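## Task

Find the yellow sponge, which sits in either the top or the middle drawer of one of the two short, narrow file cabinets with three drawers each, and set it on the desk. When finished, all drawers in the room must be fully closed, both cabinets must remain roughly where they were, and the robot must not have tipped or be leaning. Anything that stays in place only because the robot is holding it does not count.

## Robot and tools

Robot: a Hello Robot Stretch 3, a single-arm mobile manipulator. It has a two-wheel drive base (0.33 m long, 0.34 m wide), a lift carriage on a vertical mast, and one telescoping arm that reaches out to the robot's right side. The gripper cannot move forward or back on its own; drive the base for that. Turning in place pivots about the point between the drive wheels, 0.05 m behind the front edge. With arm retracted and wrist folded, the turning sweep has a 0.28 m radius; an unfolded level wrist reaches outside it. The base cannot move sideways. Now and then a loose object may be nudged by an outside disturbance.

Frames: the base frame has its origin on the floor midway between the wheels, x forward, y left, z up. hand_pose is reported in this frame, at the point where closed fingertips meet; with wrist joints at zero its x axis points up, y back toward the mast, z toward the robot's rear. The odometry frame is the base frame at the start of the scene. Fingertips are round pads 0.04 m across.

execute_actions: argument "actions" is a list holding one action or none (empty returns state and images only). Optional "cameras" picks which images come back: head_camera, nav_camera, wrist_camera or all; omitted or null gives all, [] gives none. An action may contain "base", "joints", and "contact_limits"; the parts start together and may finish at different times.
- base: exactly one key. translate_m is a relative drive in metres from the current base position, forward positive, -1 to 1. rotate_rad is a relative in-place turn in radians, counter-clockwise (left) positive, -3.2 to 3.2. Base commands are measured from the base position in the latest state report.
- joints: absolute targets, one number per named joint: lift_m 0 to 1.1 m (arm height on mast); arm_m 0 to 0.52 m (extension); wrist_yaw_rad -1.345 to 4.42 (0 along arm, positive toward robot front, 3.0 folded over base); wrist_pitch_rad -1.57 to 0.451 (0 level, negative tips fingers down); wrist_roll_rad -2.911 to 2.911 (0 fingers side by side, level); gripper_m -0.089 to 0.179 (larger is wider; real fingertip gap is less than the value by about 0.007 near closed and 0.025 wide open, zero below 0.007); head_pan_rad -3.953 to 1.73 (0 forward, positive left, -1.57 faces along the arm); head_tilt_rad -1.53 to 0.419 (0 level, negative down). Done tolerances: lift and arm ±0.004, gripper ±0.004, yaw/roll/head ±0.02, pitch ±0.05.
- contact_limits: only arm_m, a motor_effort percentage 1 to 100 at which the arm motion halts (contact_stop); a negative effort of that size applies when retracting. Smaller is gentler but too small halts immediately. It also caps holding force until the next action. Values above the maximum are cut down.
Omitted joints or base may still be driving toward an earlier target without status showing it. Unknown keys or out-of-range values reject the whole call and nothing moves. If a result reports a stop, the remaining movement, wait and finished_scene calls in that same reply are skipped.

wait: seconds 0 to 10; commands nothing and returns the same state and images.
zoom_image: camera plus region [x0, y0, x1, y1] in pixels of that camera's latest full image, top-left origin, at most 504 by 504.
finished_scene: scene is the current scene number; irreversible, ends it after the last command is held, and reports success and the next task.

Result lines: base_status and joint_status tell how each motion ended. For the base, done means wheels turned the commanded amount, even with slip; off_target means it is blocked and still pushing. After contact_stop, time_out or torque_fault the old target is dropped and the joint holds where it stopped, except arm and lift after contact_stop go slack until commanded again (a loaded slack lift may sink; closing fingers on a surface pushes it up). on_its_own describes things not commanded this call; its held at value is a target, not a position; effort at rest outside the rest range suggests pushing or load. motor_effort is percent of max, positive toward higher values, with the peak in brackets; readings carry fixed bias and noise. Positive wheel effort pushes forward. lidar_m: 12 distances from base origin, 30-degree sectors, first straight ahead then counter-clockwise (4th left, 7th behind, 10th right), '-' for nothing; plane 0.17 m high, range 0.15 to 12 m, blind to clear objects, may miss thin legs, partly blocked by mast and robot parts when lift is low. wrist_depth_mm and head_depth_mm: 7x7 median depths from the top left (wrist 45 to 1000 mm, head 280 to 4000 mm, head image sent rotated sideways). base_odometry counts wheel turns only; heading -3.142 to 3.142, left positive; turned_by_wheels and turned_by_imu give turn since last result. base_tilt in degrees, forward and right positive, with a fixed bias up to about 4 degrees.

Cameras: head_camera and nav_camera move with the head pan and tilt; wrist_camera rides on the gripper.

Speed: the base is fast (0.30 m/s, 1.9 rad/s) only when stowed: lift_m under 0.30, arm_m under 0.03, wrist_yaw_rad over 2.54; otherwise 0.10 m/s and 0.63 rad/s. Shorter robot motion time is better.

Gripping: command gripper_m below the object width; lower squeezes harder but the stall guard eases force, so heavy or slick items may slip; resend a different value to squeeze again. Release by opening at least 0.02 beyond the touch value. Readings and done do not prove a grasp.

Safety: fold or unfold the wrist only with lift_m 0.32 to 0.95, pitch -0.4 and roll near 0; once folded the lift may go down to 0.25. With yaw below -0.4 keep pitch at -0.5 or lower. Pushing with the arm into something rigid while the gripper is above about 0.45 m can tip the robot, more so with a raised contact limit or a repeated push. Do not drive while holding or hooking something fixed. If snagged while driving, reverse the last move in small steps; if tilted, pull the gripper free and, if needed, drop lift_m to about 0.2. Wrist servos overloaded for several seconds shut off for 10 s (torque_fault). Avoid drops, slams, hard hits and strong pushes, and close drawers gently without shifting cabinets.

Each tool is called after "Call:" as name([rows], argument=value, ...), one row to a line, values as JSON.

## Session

Call:
execute_actions(actions=[])

Scene clock: 0.00 s.
base_odometry: x=+0.000 y=+0.000 heading=+0.000 (m, m, rad; odometry frame)
turned_by_wheels: +0.000 (rad since the last result)
turned_by_imu: +0.000 (rad since the last result)
base_tilt: forward=+1.3 right=-0.6 (deg)
lidar_m: 2.11 1.59 1.62 3.19 2.73 2.19 1.22 1.20 1.28 1.58 1.56 1.67
head_depth_mm: 1920 2288 2291 2273 2287 2262 2261 / 1903 2459 2471 2471 2446 2421 2366 / 1908 2375 2369 2319 2317 2296 2246 / 1883 2310 2242 2253 2222 2211 2142 / 1897 2169 2150 2157 2139 2113 2065 / 1898 2073 2059 2057 2048 2005 1983 / 1875 2009 2000 1974 1939 1937 1920
base_status: not commanded
joint_positions: lift_m=+0.307 arm_m=-0.002 wrist_yaw_rad=+2.874 wrist_pitch_rad=-0.586 wrist_roll_rad=+0.019 gripper_m=+0.037 head_pan_rad=+0.004 head_tilt_rad=-0.019
joint_status: not commanded
motor_effort: left_wheel=-1 right_wheel=+0 lift_m=+44 arm_m=+0 wrist_yaw_rad=+2 wrist_pitch_rad=+6 wrist_roll_rad=+0 gripper_m=+1 head_pan_rad=+1 head_tilt_rad=+1 (%)
hand_pose: x=+0.0316 y=+0.0504 z=+0.2838 quat_wxyz=(+0.294, +0.704, +0.110, +0.637) (m; base frame)
wrist_depth_mm: - - - - - - 969 / 857 878 848 841 835 788 760 / 707 - 703 692 673 647 649 / 614 - 591 575 571 563 546 / 521 515 537 516 508 491 482 / 475 - - 445 - 439 432 / - - - - 390 393 382
pictures: head_camera (sideways: a quarter turn clockwise sets it upright), nav_camera (sideways: a quarter turn counterclockwise sets it upright), wrist_camera
Images, in order (width x height): head_camera 896x504, nav_camera 672x504, wrist_camera 644x364.

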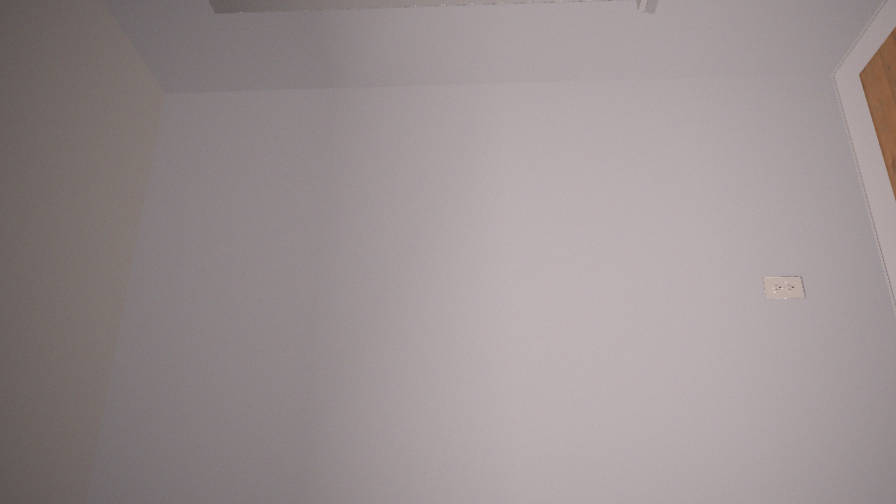

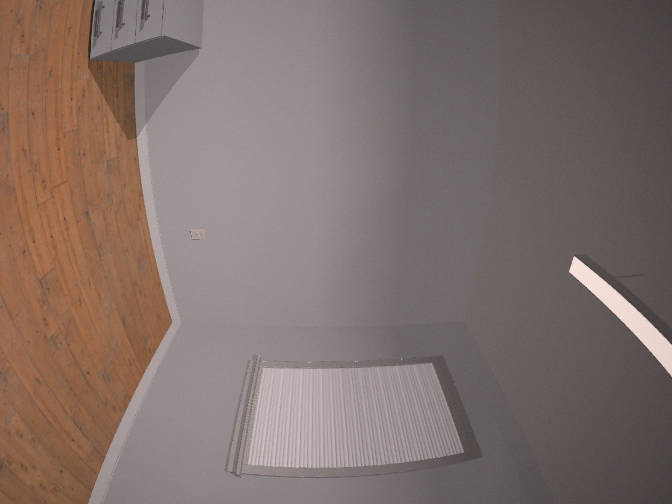

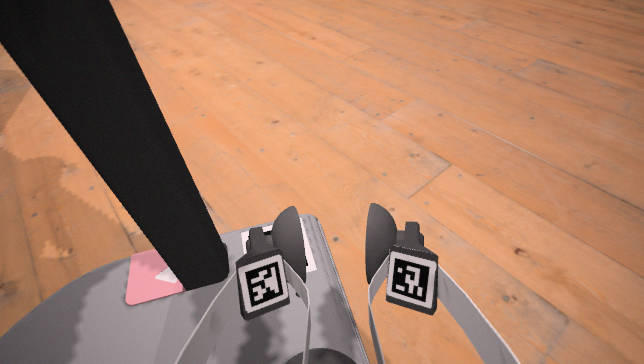

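Call:
execute_actions([
  {"joints": {"head_pan_rad": 0.85, "head_tilt_rad": -0.6, "lift_m": 0.28}},
], cameras=["head_camera", "nav_camera"])

Call:
execute_actions([
  {"joints": {"head_pan_rad": -2.3, "head_tilt_rad": -0.6}},
], cameras=["head_camera", "nav_camera"])

Call:
execute_actions([
  {"joints": {"head_pan_rad": -3.7, "head_tilt_rad": -0.6}},
], cameras=["head_camera", "nav_camera"])

Scene clock: 2.77 s.
base_odometry: x=+0.000 y=+0.000 heading=+0.000 (m, m, rad; odometry frame)
turned_by_wheels: +0.000 (rad since the last result)
turned_by_imu: +0.000 (rad since the last result)
base_tilt: forward=+1.2 right=-0.6 (deg)
lidar_m: 2.11 1.58 1.61 3.19 2.73 2.19 1.22 1.20 1.28 1.59 1.56 1.67
head_depth_mm: 1753 1886 2068 2269 1940 1570 1315 / 1816 1979 2133 2312 1951 1580 1318 / 1896 2045 2149 1821 1916 1581 1328 / 1936 2126 2243 1861 1969 1586 1326 / 2029 2220 2434 2287 1993 1577 1334 / 2133 2344 2612 2639 1982 1599 1329 / 2217 2444 2749 2626 1975 1603 1333
base_status: not commanded
joint_positions: lift_m=+0.280 arm_m=-0.002 wrist_yaw_rad=+2.874 wrist_pitch_rad=-0.587 wrist_roll_rad=+0.019 gripper_m=+0.037 head_pan_rad=+0.843 head_tilt_rad=-0.592
joint_status: all done
motor_effort: left_wheel=+0(0) right_wheel=+0(0) lift_m=+37(37) arm_m=+0(1) wrist_yaw_rad=+1(1) wrist_pitch_rad=+6(6) wrist_roll_rad=+0(0) gripper_m=+0(0) head_pan_rad=+3(29) head_tilt_rad=-3(26) (%)
hand_pose: x=+0.0316 y=+0.0504 z=+0.2570 quat_wxyz=(+0.294, +0.704, +0.110, +0.637) (m; base frame)
wrist_depth_mm: - - - 991 984 942 881 / - 811 777 772 760 733 716 / 668 - 637 647 626 616 607 / 568 - 557 544 537 519 518 / 487 494 - 467 473 461 456 / - - - - - 406 401 / - - - - 373 366 363
pictures: head_camera (sideways: a quarter turn clockwise sets it upright), nav_camera (sideways: a quarter turn counterclockwise sets it upright)
Images, in order (width x height): head_camera 896x504, nav_camera 672x504.

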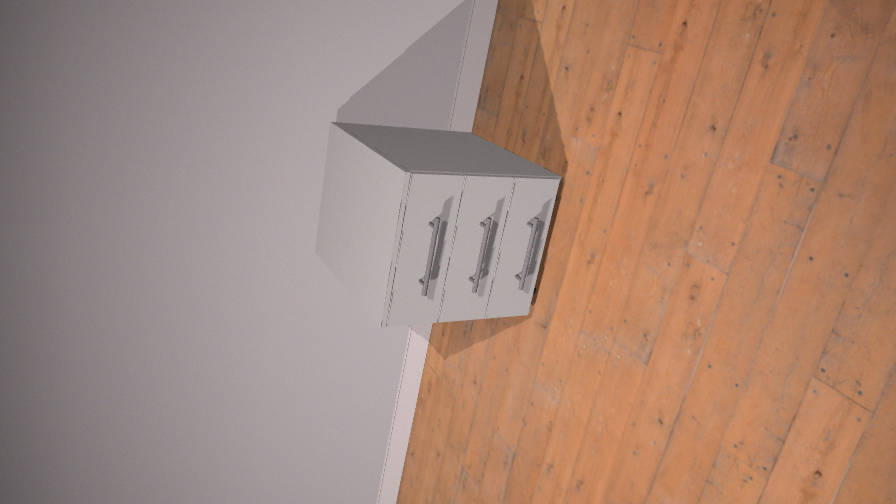

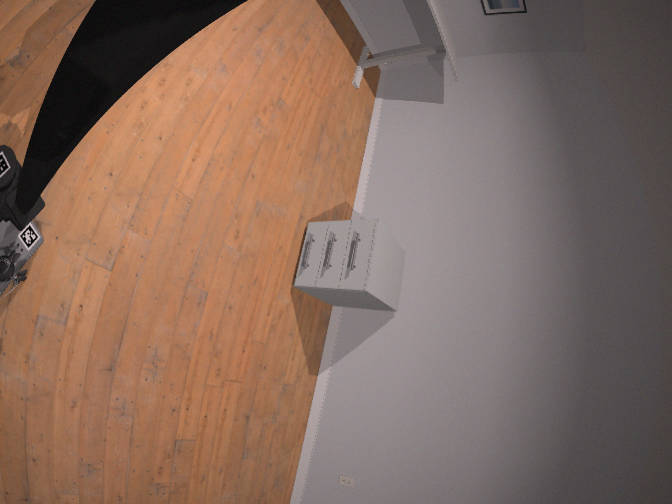

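Scene clock: 4.67 s.
base_odometry: x=+0.000 y=+0.000 heading=+0.000 (m, m, rad; odometry frame)
turned_by_wheels: +0.000 (rad since the last result)
turned_by_imu: +0.000 (rad since the last result)
base_tilt: forward=+1.2 right=-0.6 (deg)
lidar_m: 2.12 1.59 1.62 3.19 2.73 2.19 1.23 1.20 1.27 1.58 1.56 1.67
head_depth_mm: 1425 1367 1166 1274 1402 1522 1322 / 1488 1382 1213 1343 1481 1574 1323 / 1531 1397 1270 1397 1558 1586 1322 / 1596 1727 1871 2091 1840 1591 1324 / 1665 1819 2008 2256 1979 1588 1319 / 1744 1924 2124 2338 1979 1599 1335 / 1811 1996 2194 2340 1983 1594 1337
base_status: not commanded
joint_positions: lift_m=+0.280 arm_m=-0.002 wrist_yaw_rad=+2.874 wrist_pitch_rad=-0.587 wrist_roll_rad=+0.019 gripper_m=+0.037 head_pan_rad=-2.293 head_tilt_rad=-0.593
joint_status: all done
motor_effort: left_wheel=+1(0) right_wheel=+0(0) lift_m=+36(36) arm_m=-1(1) wrist_yaw_rad=+1(1) wrist_pitch_rad=+6(5) wrist_roll_rad=+0(0) gripper_m=+0(0) head_pan_rad=-2(31) head_tilt_rad=-3(4) (%)
hand_pose: x=+0.0316 y=+0.0504 z=+0.2570 quat_wxyz=(+0.294, +0.704, +0.110, +0.637) (m; base frame)
wrist_depth_mm: - - - 988 953 933 902 / - 815 800 764 764 734 734 / 658 - 654 634 630 614 603 / 571 - 555 548 532 524 520 / 495 492 - 472 478 458 450 / - - - - - 410 402 / - - - - 368 370 359
pictures: head_camera (sideways: a quarter turn clockwise sets it upright), nav_camera (sideways: a quarter turn counterclockwise sets it upright)
Images, in order (width x height): head_camera 896x504, nav_camera 672x504.

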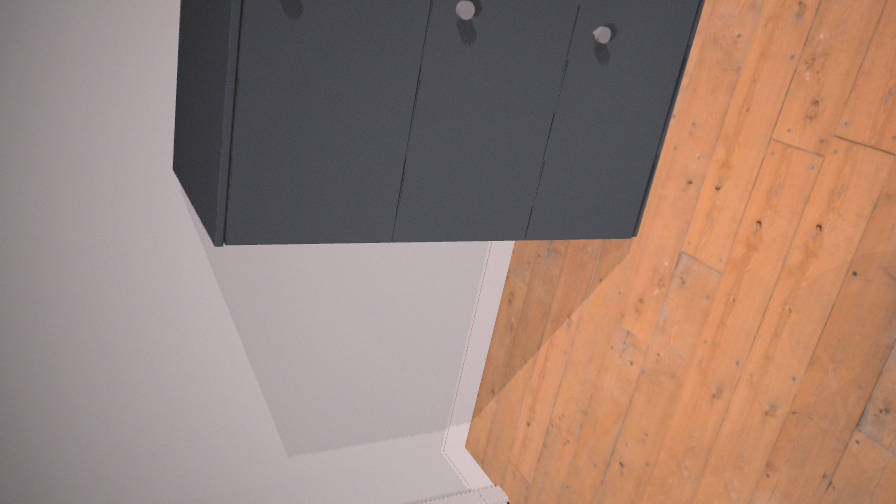

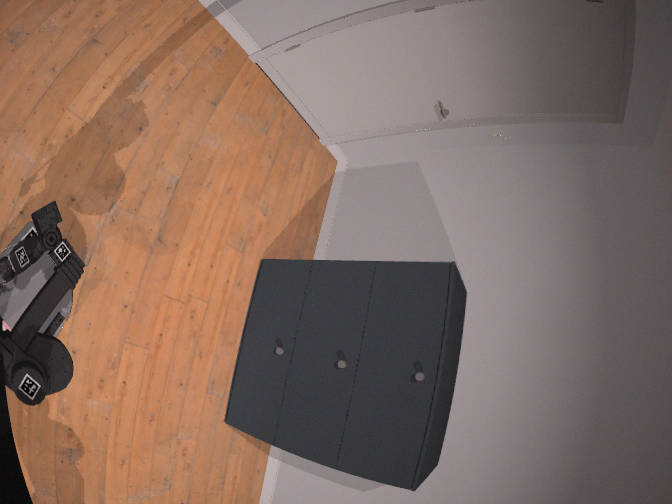

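Scene clock: 5.90 s.
base_odometry: x=+0.000 y=+0.000 heading=+0.000 (m, m, rad; odometry frame)
turned_by_wheels: +0.000 (rad since the last result)
turned_by_imu: +0.000 (rad since the last result)
base_tilt: forward=+1.3 right=-0.6 (deg)
lidar_m: 2.11 1.59 1.62 3.19 2.73 2.18 1.22 1.20 1.28 1.59 1.56 1.68
head_depth_mm: 2883 3064 2740 2569 1941 1572 1339 / 3015 3275 3000 2537 1947 1580 1319 / 3071 3342 3558 2569 1967 1581 1327 / 2677 2898 3151 2588 1959 1591 1335 / 2341 2507 2737 2620 1973 1588 1325 / 2073 2232 2378 2454 1989 1603 1332 / 1885 1991 2134 2270 1997 1593 1335
base_status: not commanded
joint_positions: lift_m=+0.280 arm_m=-0.002 wrist_yaw_rad=+2.874 wrist_pitch_rad=-0.587 wrist_roll_rad=+0.019 gripper_m=+0.037 head_pan_rad=-3.693 head_tilt_rad=-0.593
joint_status: all done
motor_effort: left_wheel=+0(0) right_wheel=+0(0) lift_m=+37(37) arm_m=+0(1) wrist_yaw_rad=+1(1) wrist_pitch_rad=+6(6) wrist_roll_rad=+0(0) gripper_m=+0(0) head_pan_rad=-2(31) head_tilt_rad=-4(3) (%)
hand_pose: x=+0.0316 y=+0.0504 z=+0.2570 quat_wxyz=(+0.294, +0.704, +0.110, +0.637) (m; base frame)
wrist_depth_mm: - - - - 959 935 902 / - 811 795 756 747 752 731 / 676 - 661 645 630 614 604 / 570 - 548 553 538 525 517 / 491 498 - 468 470 464 454 / - - - - - 406 408 / - - - - 368 366 361
pictures: head_camera (sideways: a quarter turn clockwise sets it upright), nav_camera (sideways: a quarter turn counterclockwise sets it upright)
Images, in order (width x height): head_camera 896x504, nav_camera 672x504.

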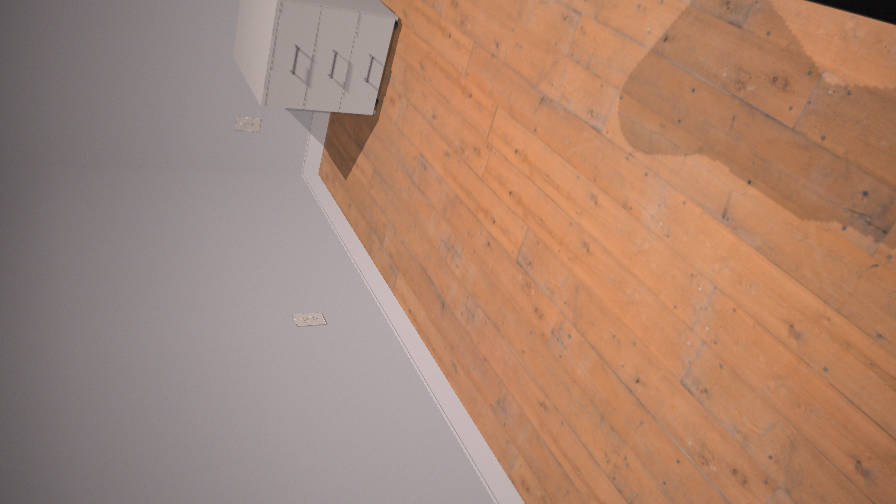

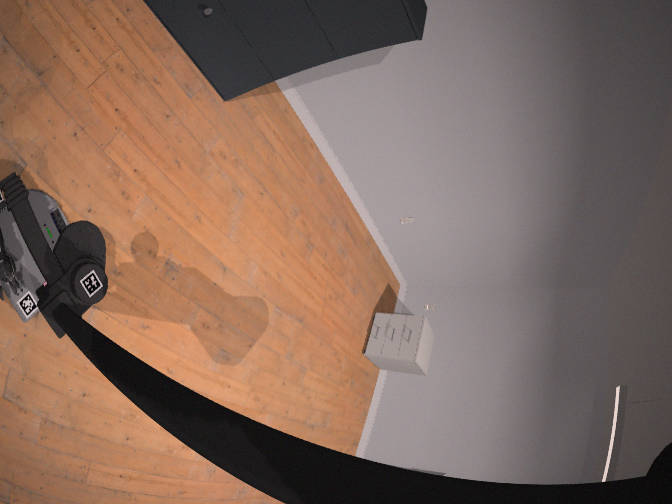

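Call:
execute_actions([
  {"base": {"rotate_rad": 1.223}, "joints": {"head_pan_rad": -1.53, "head_tilt_rad": -0.85}},
], cameras=[])

Call:
execute_actions([
  {"base": {"translate_m": 0.887}},
], cameras=[])

Call:
execute_actions([
  {"base": {"rotate_rad": 0.80}},
], cameras=[])

Call:
execute_actions([
  {"joints": {"lift_m": 0.335, "wrist_pitch_rad": -0.4}},
], cameras=["head_camera"])

Scene clock: 19.70 s.
base_odometry: x=+0.000 y=+0.000 heading=+1.223 (m, m, rad; odometry frame)
turned_by_wheels: +1.223 (rad since the last result)
turned_by_imu: +1.198 (rad since the last result)
base_tilt: forward=+1.1 right=-0.7 (deg)
lidar_m: 1.75 2.78 2.74 1.96 1.20 1.20 1.78 1.56 1.56 1.81 2.08 1.59
head_depth_mm: 1557 1749 1957 1818 1544 1340 1173 / 1716 1902 2106 1838 1542 1335 1169 / 1868 2113 2206 1834 1536 1339 1177 / 2086 2361 2268 1843 1551 1337 1181 / 2291 2601 2271 1848 1559 1339 1179 / 2189 2417 2274 1855 1558 1348 1185 / 2031 2220 2291 1862 1568 1342 1192
base_status: done
joint_positions: lift_m=+0.280 arm_m=-0.002 wrist_yaw_rad=+2.874 wrist_pitch_rad=-0.587 wrist_roll_rad=+0.019 gripper_m=+0.037 head_pan_rad=-1.537 head_tilt_rad=-0.840
joint_status: all done
motor_effort: left_wheel=-3(8) right_wheel=+2(7) lift_m=+37(37) arm_m=+0(1) wrist_yaw_rad=+1(1) wrist_pitch_rad=+6(6) wrist_roll_rad=+0(0) gripper_m=+0(0) head_pan_rad=+3(32) head_tilt_rad=-5(22) (%)
hand_pose: x=+0.0316 y=+0.0504 z=+0.2570 quat_wxyz=(+0.294, +0.704, +0.110, +0.637) (m; base frame)
wrist_depth_mm: - - - 987 950 925 916 / - 820 779 791 756 738 721 / 670 - 642 639 627 614 599 / 565 - 555 543 540 532 520 / 484 503 - 470 477 459 451 / - - - - - 406 405 / - - - - 369 364 365
pictures: none
No camera images: the call's "cameras" was empty. Leave "cameras" out to get every camera's image.

Scene clock: 24.37 s.
base_odometry: x=+0.303 y=+0.834 heading=+1.223 (m, m, rad; odometry frame)
turned_by_wheels: +0.000 (rad since the last result)
turned_by_imu: +0.004 (rad since the last result)
base_tilt: forward=+1.1 right=-0.6 (deg)
lidar_m: 1.70 2.34 2.13 2.39 2.32 1.85 2.12 2.19 2.19 1.68 0.89 0.89
head_depth_mm: 2243 2469 2230 1818 1541 1334 1178 / 2155 2521 2247 1830 1554 1326 1173 / 1955 2216 2271 1825 1547 1338 1175 / 1790 2026 2169 1839 1555 1350 1179 / 1631 1827 2073 1845 1543 1342 1190 / 1503 1672 1878 1856 1569 1344 1183 / 1402 1542 1728 1819 1567 1350 1187
base_status: done
joint_positions: lift_m=+0.280 arm_m=-0.002 wrist_yaw_rad=+2.874 wrist_pitch_rad=-0.587 wrist_roll_rad=+0.019 gripper_m=+0.037 head_pan_rad=-1.537 head_tilt_rad=-0.840
joint_status: not commanded
motor_effort: left_wheel=-3(8) right_wheel=+2(6) lift_m=+37(37) arm_m=+0(0) wrist_yaw_rad=+1(1) wrist_pitch_rad=+6(6) wrist_roll_rad=+0(0) gripper_m=+0(0) head_pan_rad=+2(3) head_tilt_rad=-4(4) (%)
hand_pose: x=+0.0316 y=+0.0503 z=+0.2569 quat_wxyz=(+0.294, +0.704, +0.110, +0.637) (m; base frame)
wrist_depth_mm: - - - - 989 912 891 / - 807 800 777 759 733 720 / 668 - 662 641 631 615 605 / 560 - 551 546 529 527 519 / 494 501 - 472 472 456 450 / - - - - - 408 402 / - - - - 372 365 365
pictures: none
No camera images: the call's "cameras" was empty. Leave "cameras" out to get every camera's image.

Scene clock: 26.20 s.
base_odometry: x=+0.303 y=+0.834 heading=+2.023 (m, m, rad; odometry frame)
turned_by_wheels: +0.800 (rad since the last result)
turned_by_imu: +0.784 (rad since the last result)
base_tilt: forward=+1.2 right=-0.8 (deg)
lidar_m: 2.13 2.40 2.39 1.84 1.89 2.27 2.19 2.04 1.51 0.89 1.53 2.11
head_depth_mm: 1280 1460 1682 1824 1530 1328 1172 / 1290 1461 1644 1737 1542 1340 1166 / 1293 1461 1338 1184 1436 1335 1175 / 1296 1471 1339 1193 1446 1342 1174 / 1301 1476 1346 1190 1461 1345 1183 / 1304 1468 1710 1796 1545 1343 1184 / 1305 1491 1717 1848 1573 1351 1194
base_status: done
joint_positions: lift_m=+0.280 arm_m=-0.002 wrist_yaw_rad=+2.874 wrist_pitch_rad=-0.587 wrist_roll_rad=+0.019 gripper_m=+0.037 head_pan_rad=-1.537 head_tilt_rad=-0.840
joint_status: not commanded
motor_effort: left_wheel=-3(9) right_wheel=+3(7) lift_m=+37(37) arm_m=-1(0) wrist_yaw_rad=+1(1) wrist_pitch_rad=+6(6) wrist_roll_rad=+0(0) gripper_m=+0(0) head_pan_rad=+2(3) head_tilt_rad=-4(4) (%)
hand_pose: x=+0.0316 y=+0.0503 z=+0.2569 quat_wxyz=(+0.294, +0.704, +0.110, +0.637) (m; base frame)
wrist_depth_mm: - - - 992 968 944 895 / - 825 802 770 750 740 727 / 661 - 653 642 625 615 607 / 569 - 546 552 537 522 521 / 496 495 - 468 476 464 455 / - - - - - 409 406 / - - - - 369 364 363
pictures: none
No camera images: the call's "cameras" was empty. Leave "cameras" out to get every camera's image.

Scene clock: 27.53 s.
base_odometry: x=+0.303 y=+0.834 heading=+2.023 (m, m, rad; odometry frame)
turned_by_wheels: +0.000 (rad since the last result)
turned_by_imu: +0.000 (rad since the last result)
base_tilt: forward=+1.3 right=-0.6 (deg)
lidar_m: 2.13 2.40 2.39 1.85 1.90 2.26 2.19 2.04 1.51 0.88 1.53 2.11
head_depth_mm: 1281 1457 1678 1828 1542 1327 1169 / 1285 1460 1640 1729 1549 1336 1170 / 1298 1470 1336 1188 1441 1334 1183 / 1297 1471 1346 1188 1455 1342 1177 / 1301 1479 1358 1181 1455 1339 1186 / 1302 1484 1709 1819 1556 1349 1179 / 1307 1486 1727 1874 1570 1354 1180
base_status: not commanded
joint_positions: lift_m=+0.335 arm_m=-0.002 wrist_yaw_rad=+2.874 wrist_pitch_rad=-0.420 wrist_roll_rad=+0.019 gripper_m=+0.037 head_pan_rad=-1.537 head_tilt_rad=-0.840
joint_status: all done
motor_effort: left_wheel=-3(3) right_wheel=+2(2) lift_m=+52(53) arm_m=-1(1) wrist_yaw_rad=+1(1) wrist_pitch_rad=+9(10) wrist_roll_rad=+0(0) gripper_m=+0(0) head_pan_rad=+3(3) head_tilt_rad=-4(4) (%)
hand_pose: x=+0.0379 y=+0.0737 z=+0.3470 quat_wxyz=(+0.239, +0.711, +0.052, +0.659) (m; base frame)
wrist_depth_mm: - - - - - - - / - - - - - - - / - - - 967 967 930 910 / 824 - 788 774 763 747 731 / 674 - 654 646 644 614 611 / 573 553 - 546 - 529 519 / 492 500 - 477 475 464 460
pictures: head_camera (sideways: a quarter turn clockwise sets it upright)
Images, in order (width x height): head_camera 896x504.

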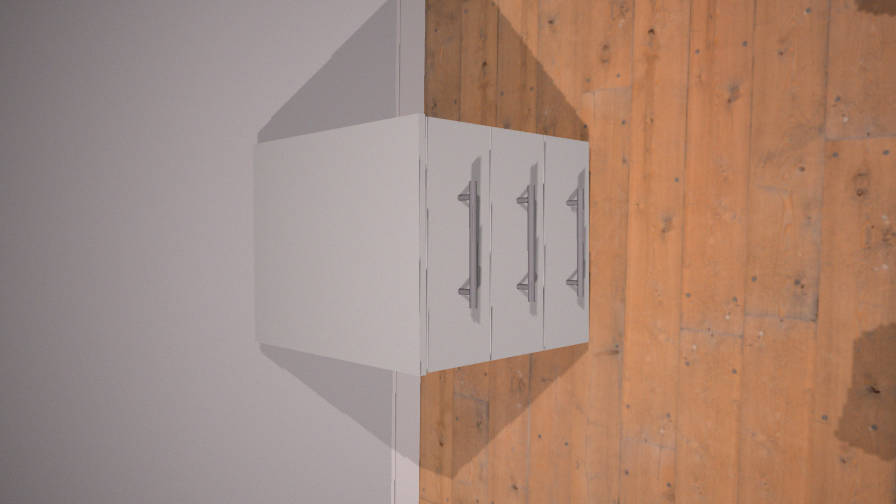

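Call:
execute_actions([
  {"base": {"rotate_rad": -0.026}, "joints": {"wrist_yaw_rad": 0.0, "gripper_m": 0.055, "head_pan_rad": -1.57}},
], cameras=[])

Call:
execute_actions([
  {"base": {"translate_m": 0.07}, "joints": {"wrist_pitch_rad": 0.0, "wrist_roll_rad": 1.57, "lift_m": 0.326, "arm_m": 0.38}},
], cameras=["head_camera", "wrist_camera"])

Scene clock: 34.77 s.
base_odometry: x=+0.303 y=+0.834 heading=+1.996 (m, m, rad; odometry frame)
turned_by_wheels: -0.026 (rad since the last result)
turned_by_imu: -0.027 (rad since the last result)
base_tilt: forward=+1.1 right=-0.7 (deg)
lidar_m: 2.14 2.39 2.41 1.85 1.89 2.27 2.19 2.09 1.52 0.89 0.91 2.06
head_depth_mm: 1298 1470 1708 1831 1540 1332 1175 / 1294 1465 1695 1834 1553 1340 1164 / 1295 1474 1382 1192 1445 1330 1178 / 1296 1469 1346 1185 1441 1342 1180 / 1289 1470 1347 1189 1442 1342 1180 / 1292 1457 1616 1268 1536 1342 1187 / 1295 1461 1679 1849 1565 1350 1188
base_status: done
joint_positions: lift_m=+0.335 arm_m=-0.002 wrist_yaw_rad=+0.003 wrist_pitch_rad=-0.420 wrist_roll_rad=+0.019 gripper_m=+0.055 head_pan_rad=-1.563 head_tilt_rad=-0.840
joint_status: all done
motor_effort: left_wheel=-1(2) right_wheel=+1(2) lift_m=+52(52) arm_m=-1(0) wrist_yaw_rad=-2(5) wrist_pitch_rad=+9(9) wrist_roll_rad=+0(0) gripper_m=+0(68) head_pan_rad=-2(6) head_tilt_rad=-5(4) (%)
hand_pose: x=-0.0209 y=-0.3667 z=+0.3470 quat_wxyz=(+0.685, +0.147, -0.698, -0.148) (m; base frame)
wrist_depth_mm: - - 571 579 - - - / - - 629 632 - - - / - - 692 695 933 937 928 / 824 804 755 736 765 742 741 / 670 664 663 639 646 630 608 / 572 555 555 548 532 540 521 / 498 491 482 478 465 467 464
pictures: none
No camera images: the call's "cameras" was empty. Leave "cameras" out to get every camera's image.

Scene clock: 38.77 s.
base_odometry: x=+0.274 y=+0.898 heading=+1.996 (m, m, rad; odometry frame)
turned_by_wheels: +0.000 (rad since the last result)
turned_by_imu: +0.000 (rad since the last result)
base_tilt: forward=+1.1 right=-0.7 (deg)
lidar_m: 2.07 2.34 2.41 1.86 1.89 2.34 2.26 2.09 1.52 0.88 1.52 2.05
head_depth_mm: 1299 1474 1702 1823 1539 1328 1176 / 1290 1470 1628 1291 1511 1341 1197 / 1296 1473 1333 1185 1368 1311 1174 / 1293 1466 1350 1182 1400 1342 1184 / 1288 1469 1343 1190 1458 1350 1181 / 1291 1458 1683 1856 1562 1346 1179 / 1286 1464 1677 1852 1564 1355 1184
base_status: done
joint_positions: lift_m=+0.326 arm_m=+0.380 wrist_yaw_rad=+0.002 wrist_pitch_rad=-0.022 wrist_roll_rad=+1.569 gripper_m=+0.055 head_pan_rad=-1.563 head_tilt_rad=-0.840
joint_status: all done
motor_effort: left_wheel=-1(4) right_wheel=+0(3) lift_m=+36(43) arm_m=+3(4) wrist_yaw_rad=-1(2) wrist_pitch_rad=+11(11) wrist_roll_rad=+0(2) gripper_m=+0(0) head_pan_rad=-1(2) head_tilt_rad=-4(4) (%)
hand_pose: x=-0.0209 y=-0.7803 z=+0.4349 quat_wxyz=(+0.001, +0.001, -1.000, -0.012) (m; base frame)
wrist_depth_mm: 742 757 239 239 241 244 247 / 773 761 247 246 249 252 254 / 785 809 252 253 255 258 262 / 811 807 261 259 264 267 269 / 830 867 269 266 271 273 274 / 872 894 894 276 279 278 286 / 914 907 285 284 286 291 295
pictures: head_camera (sideways: a quarter turn clockwise sets it upright), wrist_camera
Images, in order (width x height): head_camera 896x504, wrist_camera 644x364.

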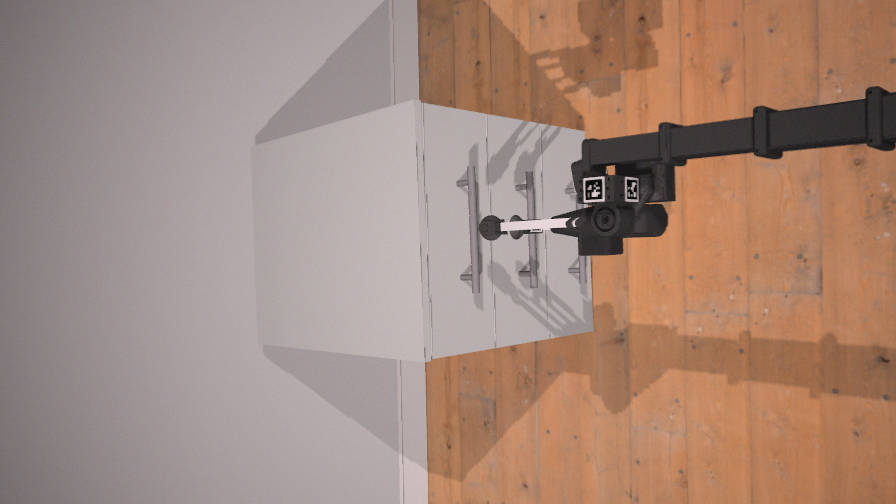

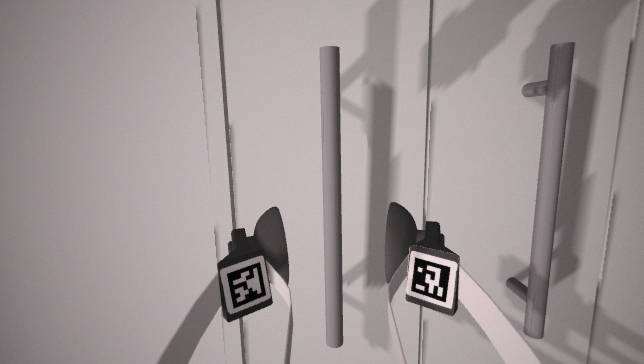

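Call:
execute_actions([
  {"joints": {"lift_m": 0.329, "arm_m": 0.461, "head_tilt_rad": -1.0}, "contact_limits": {"arm_m": 14}},
], cameras=[])

Call:
execute_actions([
  {"joints": {"gripper_m": -0.035}},
], cameras=["wrist_camera"])

Call:
execute_actions([
  {"joints": {"arm_m": 0.24}, "contact_limits": {"arm_m": 16}},
], cameras=["head_camera", "wrist_camera"])

Scene clock: 44.67 s.
base_odometry: x=+0.274 y=+0.898 heading=+1.996 (m, m, rad; odometry frame)
turned_by_wheels: +0.000 (rad since the last result)
turned_by_imu: -0.001 (rad since the last result)
base_tilt: forward=+1.2 right=-0.7 (deg)
lidar_m: 2.06 2.33 2.41 1.86 1.89 2.35 2.26 2.09 1.51 0.88 1.51 2.05
head_depth_mm: 1377 1602 1797 1597 1405 1256 1121 / 1373 1562 1246 1572 1398 1266 1147 / 1364 1315 1173 1316 1402 1265 1146 / 1367 1309 1158 1404 1409 1264 1151 / 1372 1318 1156 1444 1412 1262 1135 / 1372 1585 1804 1630 1418 1265 1135 / 1370 1604 1800 1617 1426 1262 1141
base_status: not commanded
joint_positions: lift_m=+0.329 arm_m=+0.461 wrist_yaw_rad=+0.002 wrist_pitch_rad=-0.021 wrist_roll_rad=+1.569 gripper_m=+0.055 head_pan_rad=-1.563 head_tilt_rad=-0.988
joint_status: all done
motor_effort: left_wheel=+0(1) right_wheel=+0(0) lift_m=+52(55) arm_m=+6(2) wrist_yaw_rad=-1(1) wrist_pitch_rad=+10(11) wrist_roll_rad=+0(0) gripper_m=+0(0) head_pan_rad=-2(2) head_tilt_rad=-5(18) (%)
contact_limits: arm_m 14 (drawing in: default 27, maximum 44; extending or still: default 36, maximum 59)
hand_pose: x=-0.0209 y=-0.8611 z=+0.4377 quat_wxyz=(+0.001, +0.001, -1.000, -0.011) (m; base frame)
wrist_depth_mm: 670 678 163 163 167 168 169 / 697 703 168 167 171 172 174 / 727 724 173 172 176 177 179 / 747 751 176 176 181 182 184 / 759 782 181 182 185 188 190 / 779 800 187 188 192 193 195 / 825 838 194 194 198 199 200
pictures: none
No camera images: the call's "cameras" was empty. Leave "cameras" out to get every camera's image.

Scene clock: 46.07 s.
base_odometry: x=+0.274 y=+0.898 heading=+1.996 (m, m, rad; odometry frame)
turned_by_wheels: +0.000 (rad since the last result)
turned_by_imu: +0.000 (rad since the last result)
base_tilt: forward=+1.2 right=-0.7 (deg)
lidar_m: 2.06 2.33 2.41 1.86 1.89 2.36 2.26 2.09 1.52 0.89 1.51 2.05
head_depth_mm: 1383 1600 1793 1600 1411 1255 1126 / 1374 1561 1244 1569 1401 1253 1154 / 1375 1314 1164 1328 1411 1253 1153 / 1369 1310 1163 1403 1415 1262 1148 / 1376 1318 1162 1448 1423 1256 1135 / 1363 1600 1803 1618 1419 1265 1137 / 1357 1583 1799 1616 1435 1265 1138
base_status: not commanded
joint_positions: lift_m=+0.329 arm_m=+0.460 wrist_yaw_rad=+0.000 wrist_pitch_rad=-0.014 wrist_roll_rad=+1.572 gripper_m=-0.033 head_pan_rad=-1.563 head_tilt_rad=-0.988
joint_status: all done
on_its_own: arm_m is at rest, and its effort (+17) is outside its rest range (-14 to +14)
motor_effort: left_wheel=-3(2) right_wheel=+3(3) lift_m=+50(52) arm_m=+17(17) wrist_yaw_rad=+1(1) wrist_pitch_rad=+6(10) wrist_roll_rad=-1(1) gripper_m=-29(100) head_pan_rad=-2(1) head_tilt_rad=-6(5) (%)
hand_pose: x=-0.0213 y=-0.8605 z=+0.4396 quat_wxyz=(+0.000, +0.000, -1.000, -0.007) (m; base frame)
wrist_depth_mm: 679 670 165 165 168 169 170 / 702 701 169 169 172 174 174 / 723 708 174 174 177 177 180 / 743 721 179 179 182 183 185 / 764 770 183 183 186 189 191 / 797 802 188 190 - 193 195 / 827 815 196 195 199 201 201
pictures: wrist_camera
Images, in order (width x height): wrist_camera 644x364.

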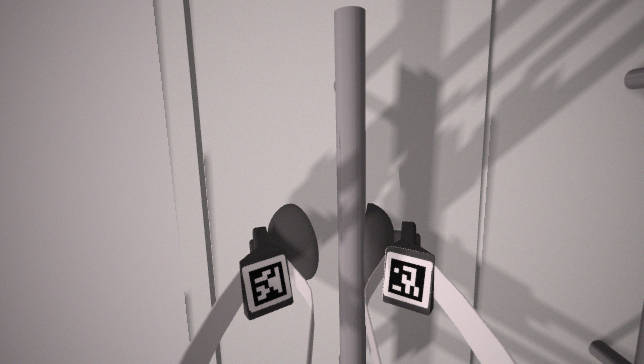

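Scene clock: 48.93 s.
base_odometry: x=+0.274 y=+0.898 heading=+1.996 (m, m, rad; odometry frame)
turned_by_wheels: +0.000 (rad since the last result)
turned_by_imu: -0.001 (rad since the last result)
base_tilt: forward=+1.3 right=-0.7 (deg)
lidar_m: 2.06 2.35 2.41 1.86 1.89 2.35 2.26 2.09 1.52 0.88 1.51 2.06
head_depth_mm: 1373 1605 1798 1588 1401 1258 1129 / 1375 1559 1727 1148 1409 1254 - / 1365 1307 1201 1181 1455 1239 1150 / 1374 1303 1198 1114 1415 1256 1148 / 1372 1308 1183 1105 1410 1255 1139 / 1360 1588 1797 1613 1425 1260 1139 / 1359 1586 1807 1609 1424 1263 1140
base_status: not commanded
joint_positions: lift_m=+0.329 arm_m=+0.240 wrist_yaw_rad=-0.021 wrist_pitch_rad=-0.040 wrist_roll_rad=+1.574 gripper_m=-0.031 head_pan_rad=-1.564 head_tilt_rad=-0.990
joint_status: all done
on_its_own: wrist_yaw_rad is at rest, and its effort (+21) is outside its rest range (-12 to +12)
motor_effort: left_wheel=-5(5) right_wheel=+7(7) lift_m=+50(50) arm_m=-4(18) wrist_yaw_rad=+21(22) wrist_pitch_rad=+19(23) wrist_roll_rad=-3(3) gripper_m=-22(29) head_pan_rad=-2(2) head_tilt_rad=-4(6) (%)
contact_limits: arm_m 16 (drawing in: default 27, maximum 44; extending or still: default 36, maximum 59)
hand_pose: x=-0.0267 y=-0.6403 z=+0.4329 quat_wxyz=(-0.002, -0.011, -1.000, -0.020) (m; base frame)
wrist_depth_mm: 885 879 164 164 168 385 393 / 884 912 166 167 172 398 403 / 911 965 171 172 177 400 410 / 942 951 176 176 180 415 422 / 971 975 180 145 185 427 428 / 975 - 184 148 190 435 445 / - - 192 192 194 671 481
pictures: head_camera (sideways: a quarter turn clockwise sets it upright), wrist_camera
Images, in order (width x height): head_camera 896x504, wrist_camera 644x364.

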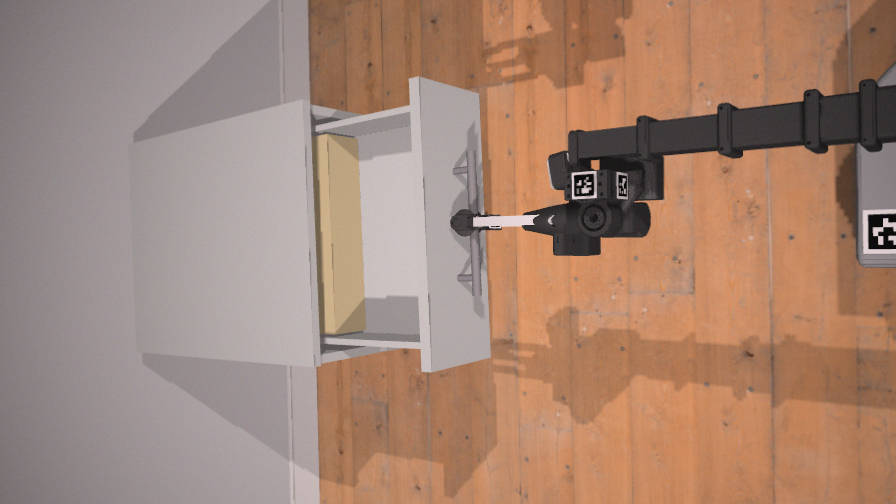

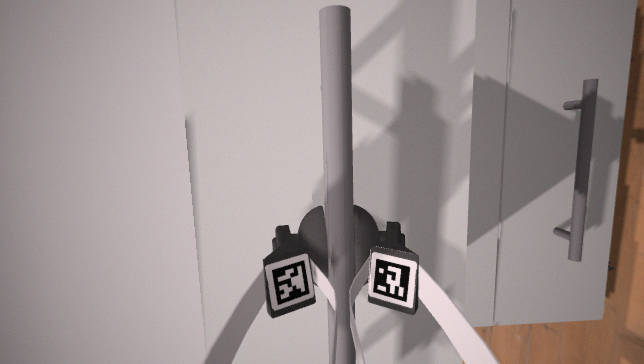

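Call:
zoom_image(camera="head_camera", region=[300, 70, 500, 380])

Region (300, 70, 500, 380) of head_camera's 896x504 image, scaled by 1.626, with more detail than that image has; it fills the left 325 columns of this view, and the rest is white.

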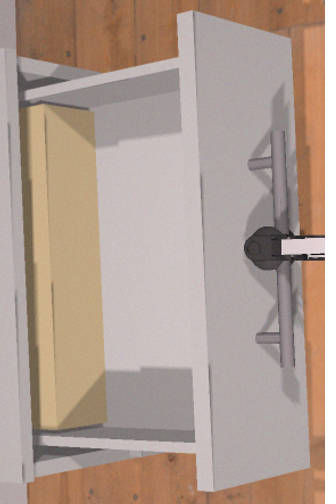

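Call:
execute_actions([
  {"joints": {"arm_m": 0.464}, "contact_limits": {"arm_m": 18}},
], cameras=[])

Call:
execute_actions([
  {"joints": {"gripper_m": 0.055}},
], cameras=["wrist_camera"])

Scene clock: 56.23 s.
base_odometry: x=+0.274 y=+0.898 heading=+1.996 (m, m, rad; odometry frame)
turned_by_wheels: +0.000 (rad since the last result)
turned_by_imu: +0.000 (rad since the last result)
base_tilt: forward=+1.2 right=-0.7 (deg)
lidar_m: 2.07 2.34 2.41 1.86 1.90 2.36 2.26 2.09 1.51 0.88 1.51 2.06
head_depth_mm: 1369 1610 1805 1591 1400 1248 1129 / 1376 1559 1247 1577 1404 1253 1146 / 1370 1304 1173 1330 1412 1267 1152 / 1376 1308 1172 1397 1417 1251 1149 / 1367 1315 1160 1450 1414 1258 1133 / 1362 1578 1812 1618 1417 1261 1139 / 1370 1592 1793 1617 1425 1269 1141
base_status: not commanded
joint_positions: lift_m=+0.329 arm_m=+0.464 wrist_yaw_rad=+0.001 wrist_pitch_rad=-0.039 wrist_roll_rad=+1.574 gripper_m=-0.031 head_pan_rad=-1.564 head_tilt_rad=-0.990
joint_status: all done
motor_effort: left_wheel=+0(5) right_wheel=+0(7) lift_m=+50(50) arm_m=+6(11) wrist_yaw_rad=+0(22) wrist_pitch_rad=+19(21) wrist_roll_rad=-2(2) gripper_m=-21(21) head_pan_rad=-2(2) head_tilt_rad=-4(5) (%)
contact_limits: arm_m 18 (drawing in: default 27, maximum 44; extending or still: default 36, maximum 59)
hand_pose: x=-0.0212 y=-0.8636 z=+0.4331 quat_wxyz=(-0.001, +0.000, -1.000, -0.020) (m; base frame)
wrist_depth_mm: 663 160 161 161 165 168 170 / 686 673 164 165 169 172 174 / 710 716 170 169 174 177 180 / 725 724 174 175 180 182 185 / 741 756 179 144 185 189 190 / 766 773 183 148 190 194 197 / 799 800 189 191 196 198 201
pictures: none
No camera images: the call's "cameras" was empty. Leave "cameras" out to get every camera's image.

Scene clock: 57.60 s.
base_odometry: x=+0.274 y=+0.898 heading=+1.996 (m, m, rad; odometry frame)
turned_by_wheels: +0.000 (rad since the last result)
turned_by_imu: +0.000 (rad since the last result)
base_tilt: forward=+1.2 right=-0.7 (deg)
lidar_m: 2.06 2.33 2.41 1.86 1.89 2.35 2.26 2.09 1.52 0.88 1.51 2.06
head_depth_mm: 1371 1601 1796 1585 1404 1247 1129 / 1372 1566 1254 1551 1409 1256 1146 / 1376 1305 1174 1322 1409 1250 1148 / 1370 1316 1160 1416 1412 1251 1152 / 1371 1320 1160 1461 1420 1255 1140 / 1376 1594 1806 1612 1415 1263 1146 / 1364 1588 1794 1626 1416 1271 1141
base_status: not commanded
joint_positions: lift_m=+0.329 arm_m=+0.464 wrist_yaw_rad=+0.001 wrist_pitch_rad=-0.063 wrist_roll_rad=+1.574 gripper_m=+0.055 head_pan_rad=-1.564 head_tilt_rad=-0.990
joint_status: all done
motor_effort: left_wheel=-1(0) right_wheel=+0(0) lift_m=+50(50) arm_m=+5(6) wrist_yaw_rad=+0(0) wrist_pitch_rad=+31(31) wrist_roll_rad=-2(2) gripper_m=+7(87) head_pan_rad=-1(1) head_tilt_rad=-4(4) (%)
hand_pose: x=-0.0212 y=-0.8627 z=+0.4270 quat_wxyz=(-0.001, +0.000, -0.999, -0.032) (m; base frame)
wrist_depth_mm: 654 159 160 163 168 171 175 / 670 162 165 167 172 176 179 / 693 170 170 170 176 180 183 / 712 173 174 176 181 186 189 / 721 741 177 181 185 192 195 / 762 760 182 188 192 197 201 / 797 789 190 193 199 203 200
pictures: wrist_camera
Images, in order (width x height): wrist_camera 644x364.

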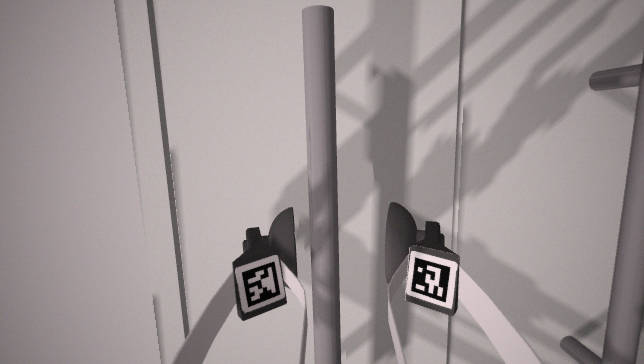

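Call:
execute_actions([
  {"joints": {"arm_m": 0.469}, "contact_limits": {"arm_m": 16}},
], cameras=[])

Scene clock: 59.70 s.
base_odometry: x=+0.274 y=+0.898 heading=+1.996 (m, m, rad; odometry frame)
turned_by_wheels: +0.000 (rad since the last result)
turned_by_imu: +0.000 (rad since the last result)
base_tilt: forward=+1.2 right=-0.7 (deg)
lidar_m: 2.06 2.33 2.40 1.87 1.89 2.35 2.26 2.09 1.52 0.88 1.51 2.06
head_depth_mm: 1375 1600 1796 1605 1406 1256 1130 / 1379 1571 1250 1559 1401 1251 1152 / 1368 1301 1175 1327 1407 1256 1149 / 1368 1306 1163 1409 1411 1258 1149 / 1364 1310 1156 1452 1421 1271 1137 / 1365 1594 1810 1616 1421 1260 1141 / 1360 1580 1798 1627 1427 1262 1144
base_status: not commanded
joint_positions: lift_m=+0.329 arm_m=+0.463 wrist_yaw_rad=+0.000 wrist_pitch_rad=-0.064 wrist_roll_rad=+1.574 gripper_m=+0.055 head_pan_rad=-1.564 head_tilt_rad=-0.990
joint_status: arm_m contact_stop (moved +0.000 of +0.005)
on_its_own: arm_m is slack since a contact_stop, until your next command for it (your +0.469 is given up)
motor_effort: left_wheel=-2(1) right_wheel=+1(2) lift_m=+50(50) arm_m=+0(12) wrist_yaw_rad=+0(0) wrist_pitch_rad=+31(32) wrist_roll_rad=-2(3) gripper_m=+6(7) head_pan_rad=-1(2) head_tilt_rad=-4(4) (%)
contact_limits: arm_m 16 (drawing in: default 27, maximum 44; extending or still: default 36, maximum 59)
hand_pose: x=-0.0213 y=-0.8626 z=+0.4269 quat_wxyz=(-0.001, +0.000, -0.999, -0.032) (m; base frame)
wrist_depth_mm: 655 160 161 163 168 171 175 / 661 163 164 167 173 175 178 / 692 171 168 170 177 181 183 / 717 173 174 175 183 186 189 / 734 737 178 182 186 192 195 / 770 782 182 187 192 198 200 / 770 792 191 192 198 203 200
pictures: none
No camera images: the call's "cameras" was empty. Leave "cameras" out to get every camera's image.

Call:
execute_actions([
  {"joints": {"arm_m": 0.40}},
], cameras=[])

Call:
execute_actions([
  {"base": {"rotate_rad": 0.022}, "joints": {"lift_m": 0.172}},
], cameras=["wrist_camera"])

Scene clock: 64.57 s.
base_odometry: x=+0.274 y=+0.898 heading=+1.996 (m, m, rad; odometry frame)
turned_by_wheels: +0.000 (rad since the last result)
turned_by_imu: -0.001 (rad since the last result)
base_tilt: forward=+1.1 right=-0.6 (deg)
lidar_m: 2.07 2.34 2.41 1.86 1.89 2.34 2.26 2.09 1.52 0.88 1.51 2.06
head_depth_mm: 1370 1603 1803 1595 1398 1246 1130 / 1368 1570 1248 1567 1402 1249 1141 / 1368 1307 1174 1350 1393 1262 1151 / 1370 1302 1162 1367 1409 1257 1154 / 1368 1310 1160 1447 1419 1260 1140 / 1370 1593 1795 1617 1420 1267 1136 / 1366 1589 1794 1627 1416 1264 1139
base_status: not commanded
joint_positions: lift_m=+0.329 arm_m=+0.400 wrist_yaw_rad=+0.000 wrist_pitch_rad=-0.023 wrist_roll_rad=+1.574 gripper_m=+0.055 head_pan_rad=-1.564 head_tilt_rad=-0.990
joint_status: all done
motor_effort: left_wheel=-1(1) right_wheel=+1(2) lift_m=+50(50) arm_m=-3(6) wrist_yaw_rad=+1(1) wrist_pitch_rad=+11(30) wrist_roll_rad=-2(3) gripper_m=+1(5) head_pan_rad=-1(1) head_tilt_rad=-4(5) (%)
hand_pose: x=-0.0213 y=-0.8009 z=+0.4372 quat_wxyz=(-0.001, +0.000, -1.000, -0.012) (m; base frame)
wrist_depth_mm: 732 728 220 222 223 225 226 / 755 756 227 226 228 231 231 / 777 791 231 233 236 238 240 / 800 807 239 239 242 245 248 / 805 823 249 247 248 253 253 / 836 853 838 253 258 260 260 / 878 875 261 259 265 267 269
pictures: none
No camera images: the call's "cameras" was empty. Leave "cameras" out to get every camera's image.

Scene clock: 66.83 s.
base_odometry: x=+0.274 y=+0.898 heading=+2.018 (m, m, rad; odometry frame)
turned_by_wheels: +0.022 (rad since the last result)
turned_by_imu: +0.021 (rad since the last result)
base_tilt: forward=+1.2 right=-0.7 (deg)
lidar_m: 2.06 2.34 2.39 1.86 1.90 2.34 2.26 2.04 0.92 0.88 1.52 2.10
head_depth_mm: 1360 1593 1808 1603 1409 1247 1127 / 1364 1492 1182 1548 1403 1257 1149 / 1364 1307 1165 1417 1365 1254 1149 / 1374 1308 1163 1416 1390 1255 1148 / 1374 1351 1184 1529 1421 1258 1134 / 1374 1600 1814 1612 1421 1261 1141 / 1379 1605 1814 1616 1422 1264 1133
base_status: done
joint_positions: lift_m=+0.172 arm_m=+0.400 wrist_yaw_rad=+0.000 wrist_pitch_rad=-0.023 wrist_roll_rad=+1.574 gripper_m=+0.055 head_pan_rad=-1.564 head_tilt_rad=-0.990
joint_status: all done
motor_effort: left_wheel=-1(4) right_wheel=+1(4) lift_m=+36(41) arm_m=-4(4) wrist_yaw_rad=+1(0) wrist_pitch_rad=+11(11) wrist_roll_rad=-2(2) gripper_m=+1(1) head_pan_rad=-1(2) head_tilt_rad=-5(4) (%)
hand_pose: x=-0.0213 y=-0.8009 z=+0.2807 quat_wxyz=(-0.001, +0.000, -1.000, -0.012) (m; base frame)
wrist_depth_mm: 211 215 216 216 219 222 222 / 217 220 222 224 226 227 230 / 223 227 229 232 233 235 237 / 229 232 237 238 242 242 245 / 238 241 244 243 248 252 254 / 247 247 249 253 258 259 263 / 255 256 261 264 267 269 273
pictures: wrist_camera
Images, in order (width x height): wrist_camera 644x364.

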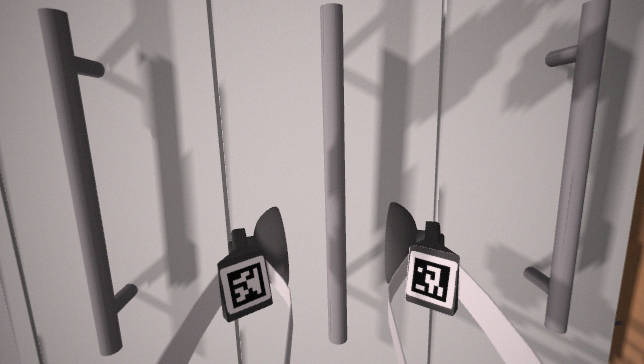

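Call:
execute_actions([
  {"joints": {"arm_m": 0.456}, "contact_limits": {"arm_m": 14}},
], cameras=[])

Call:
execute_actions([
  {"joints": {"gripper_m": -0.035}},
], cameras=["wrist_camera"])

Call:
execute_actions([
  {"joints": {"arm_m": 0.21}, "contact_limits": {"arm_m": 16}},
], cameras=["head_camera"])

Scene clock: 70.83 s.
base_odometry: x=+0.274 y=+0.898 heading=+2.018 (m, m, rad; odometry frame)
turned_by_wheels: +0.000 (rad since the last result)
turned_by_imu: -0.001 (rad since the last result)
base_tilt: forward=+1.2 right=-0.7 (deg)
lidar_m: 2.06 2.33 2.39 1.86 1.90 2.34 2.26 2.04 0.92 0.88 1.52 2.10
head_depth_mm: 1370 1592 1794 1600 1399 1255 1125 / 1366 1490 1172 1532 1406 1253 1146 / 1369 1308 1170 1377 1388 1265 1148 / 1370 1305 1165 1412 1412 1256 1150 / 1379 1353 1187 1515 1417 1258 1138 / 1378 1611 1821 1609 1414 1262 1139 / 1376 1601 1817 1620 1411 1256 1135
base_status: not commanded
joint_positions: lift_m=+0.172 arm_m=+0.456 wrist_yaw_rad=+0.000 wrist_pitch_rad=-0.023 wrist_roll_rad=+1.574 gripper_m=+0.055 head_pan_rad=-1.564 head_tilt_rad=-0.990
joint_status: all done
motor_effort: left_wheel=-2(1) right_wheel=+1(1) lift_m=+36(36) arm_m=+3(5) wrist_yaw_rad=+1(1) wrist_pitch_rad=+11(11) wrist_roll_rad=-3(3) gripper_m=+1(1) head_pan_rad=-2(2) head_tilt_rad=-4(4) (%)
contact_limits: arm_m 14 (drawing in: default 27, maximum 44; extending or still: default 36, maximum 59)
hand_pose: x=-0.0213 y=-0.8563 z=+0.2808 quat_wxyz=(-0.001, +0.000, -1.000, -0.012) (m; base frame)
wrist_depth_mm: 162 164 165 166 168 170 171 / 167 168 170 170 174 175 176 / 172 173 175 175 178 181 182 / 177 178 180 181 184 185 189 / 182 184 185 186 189 192 194 / 188 190 191 193 197 199 202 / 193 197 199 199 203 207 206
pictures: none
No camera images: the call's "cameras" was empty. Leave "cameras" out to get every camera's image.

Scene clock: 72.23 s.
base_odometry: x=+0.274 y=+0.898 heading=+2.018 (m, m, rad; odometry frame)
turned_by_wheels: +0.000 (rad since the last result)
turned_by_imu: +0.000 (rad since the last result)
base_tilt: forward=+1.2 right=-0.5 (deg)
lidar_m: 2.06 2.34 2.40 1.86 1.90 2.33 2.26 2.05 0.92 0.88 1.53 2.09
head_depth_mm: 1376 1596 1789 1598 1403 1248 1129 / 1371 1488 1177 1537 1409 1252 1148 / 1369 1314 1165 1369 1387 1257 1151 / 1372 1308 1174 1380 1421 1257 1153 / 1361 1352 1183 1524 1418 1261 1134 / 1372 1606 1812 1615 1412 1266 1142 / 1361 1601 1823 1621 1420 1267 1140
base_status: not commanded
joint_positions: lift_m=+0.172 arm_m=+0.456 wrist_yaw_rad=+0.000 wrist_pitch_rad=-0.032 wrist_roll_rad=+1.575 gripper_m=-0.034 head_pan_rad=-1.564 head_tilt_rad=-0.990
joint_status: all done
motor_effort: left_wheel=-1(2) right_wheel=+1(2) lift_m=+38(38) arm_m=+1(4) wrist_yaw_rad=+1(1) wrist_pitch_rad=+15(17) wrist_roll_rad=-3(3) gripper_m=-23(96) head_pan_rad=-1(1) head_tilt_rad=-4(4) (%)
hand_pose: x=-0.0213 y=-0.8562 z=+0.2784 quat_wxyz=(-0.001, +0.000, -1.000, -0.016) (m; base frame)
wrist_depth_mm: 161 163 164 163 168 170 172 / 165 168 169 169 173 176 179 / 170 172 174 175 179 181 183 / 176 177 179 181 183 188 189 / 181 183 185 150 190 193 197 / 187 189 191 155 196 200 202 / 192 195 199 199 204 206 206
pictures: wrist_camera
Images, in order (width x height): wrist_camera 644x364.

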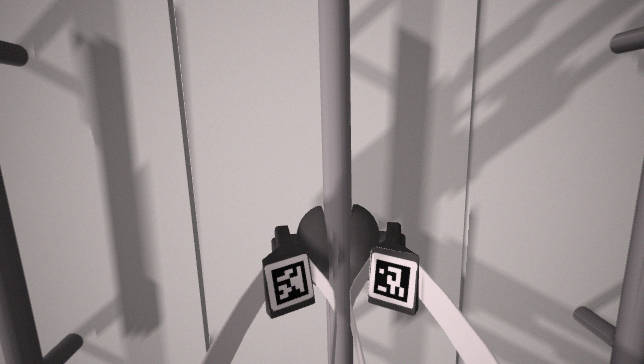

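Scene clock: 75.27 s.
base_odometry: x=+0.274 y=+0.898 heading=+2.018 (m, m, rad; odometry frame)
turned_by_wheels: +0.000 (rad since the last result)
turned_by_imu: -0.001 (rad since the last result)
base_tilt: forward=+1.3 right=-0.7 (deg)
lidar_m: 2.06 2.33 2.39 1.86 1.90 2.34 2.26 2.04 0.92 0.88 1.53 2.10
head_depth_mm: 1365 1597 1784 1595 1402 1252 1130 / 1375 1484 1179 1514 1393 1257 1146 / 1363 1304 1170 1326 1361 1212 1154 / 1376 1305 1170 1334 1365 1242 1145 / 1367 1352 1181 1362 1368 1259 1135 / 1367 1612 1822 1630 1417 1258 1140 / 1363 1590 1835 1617 1418 1270 1139
base_status: not commanded
joint_positions: lift_m=+0.172 arm_m=+0.210 wrist_yaw_rad=-0.008 wrist_pitch_rad=-0.035 wrist_roll_rad=+1.575 gripper_m=-0.031 head_pan_rad=-1.564 head_tilt_rad=-0.990
joint_status: all done
motor_effort: left_wheel=-4(4) right_wheel=+4(4) lift_m=+38(38) arm_m=-5(8) wrist_yaw_rad=+9(9) wrist_pitch_rad=+17(16) wrist_roll_rad=-3(3) gripper_m=-22(23) head_pan_rad=-1(2) head_tilt_rad=-5(4) (%)
contact_limits: arm_m 16 (drawing in: default 27, maximum 44; extending or still: default 36, maximum 59)
hand_pose: x=-0.0235 y=-0.6105 z=+0.2777 quat_wxyz=(-0.002, -0.004, -1.000, -0.018) (m; base frame)
wrist_depth_mm: 877 390 164 165 169 409 317 / 928 396 169 169 173 410 318 / 945 412 174 175 178 427 318 / 982 423 179 180 184 443 322 / - 435 185 149 189 451 321 / - - 190 155 196 466 328 / - - 199 197 201 452 329
pictures: head_camera (sideways: a quarter turn clockwise sets it upright)
Images, in order (width x height): head_camera 896x504.

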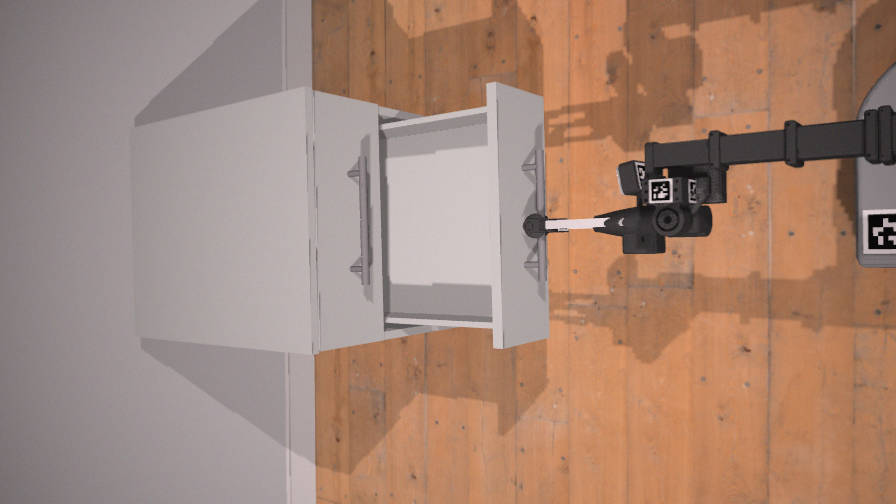

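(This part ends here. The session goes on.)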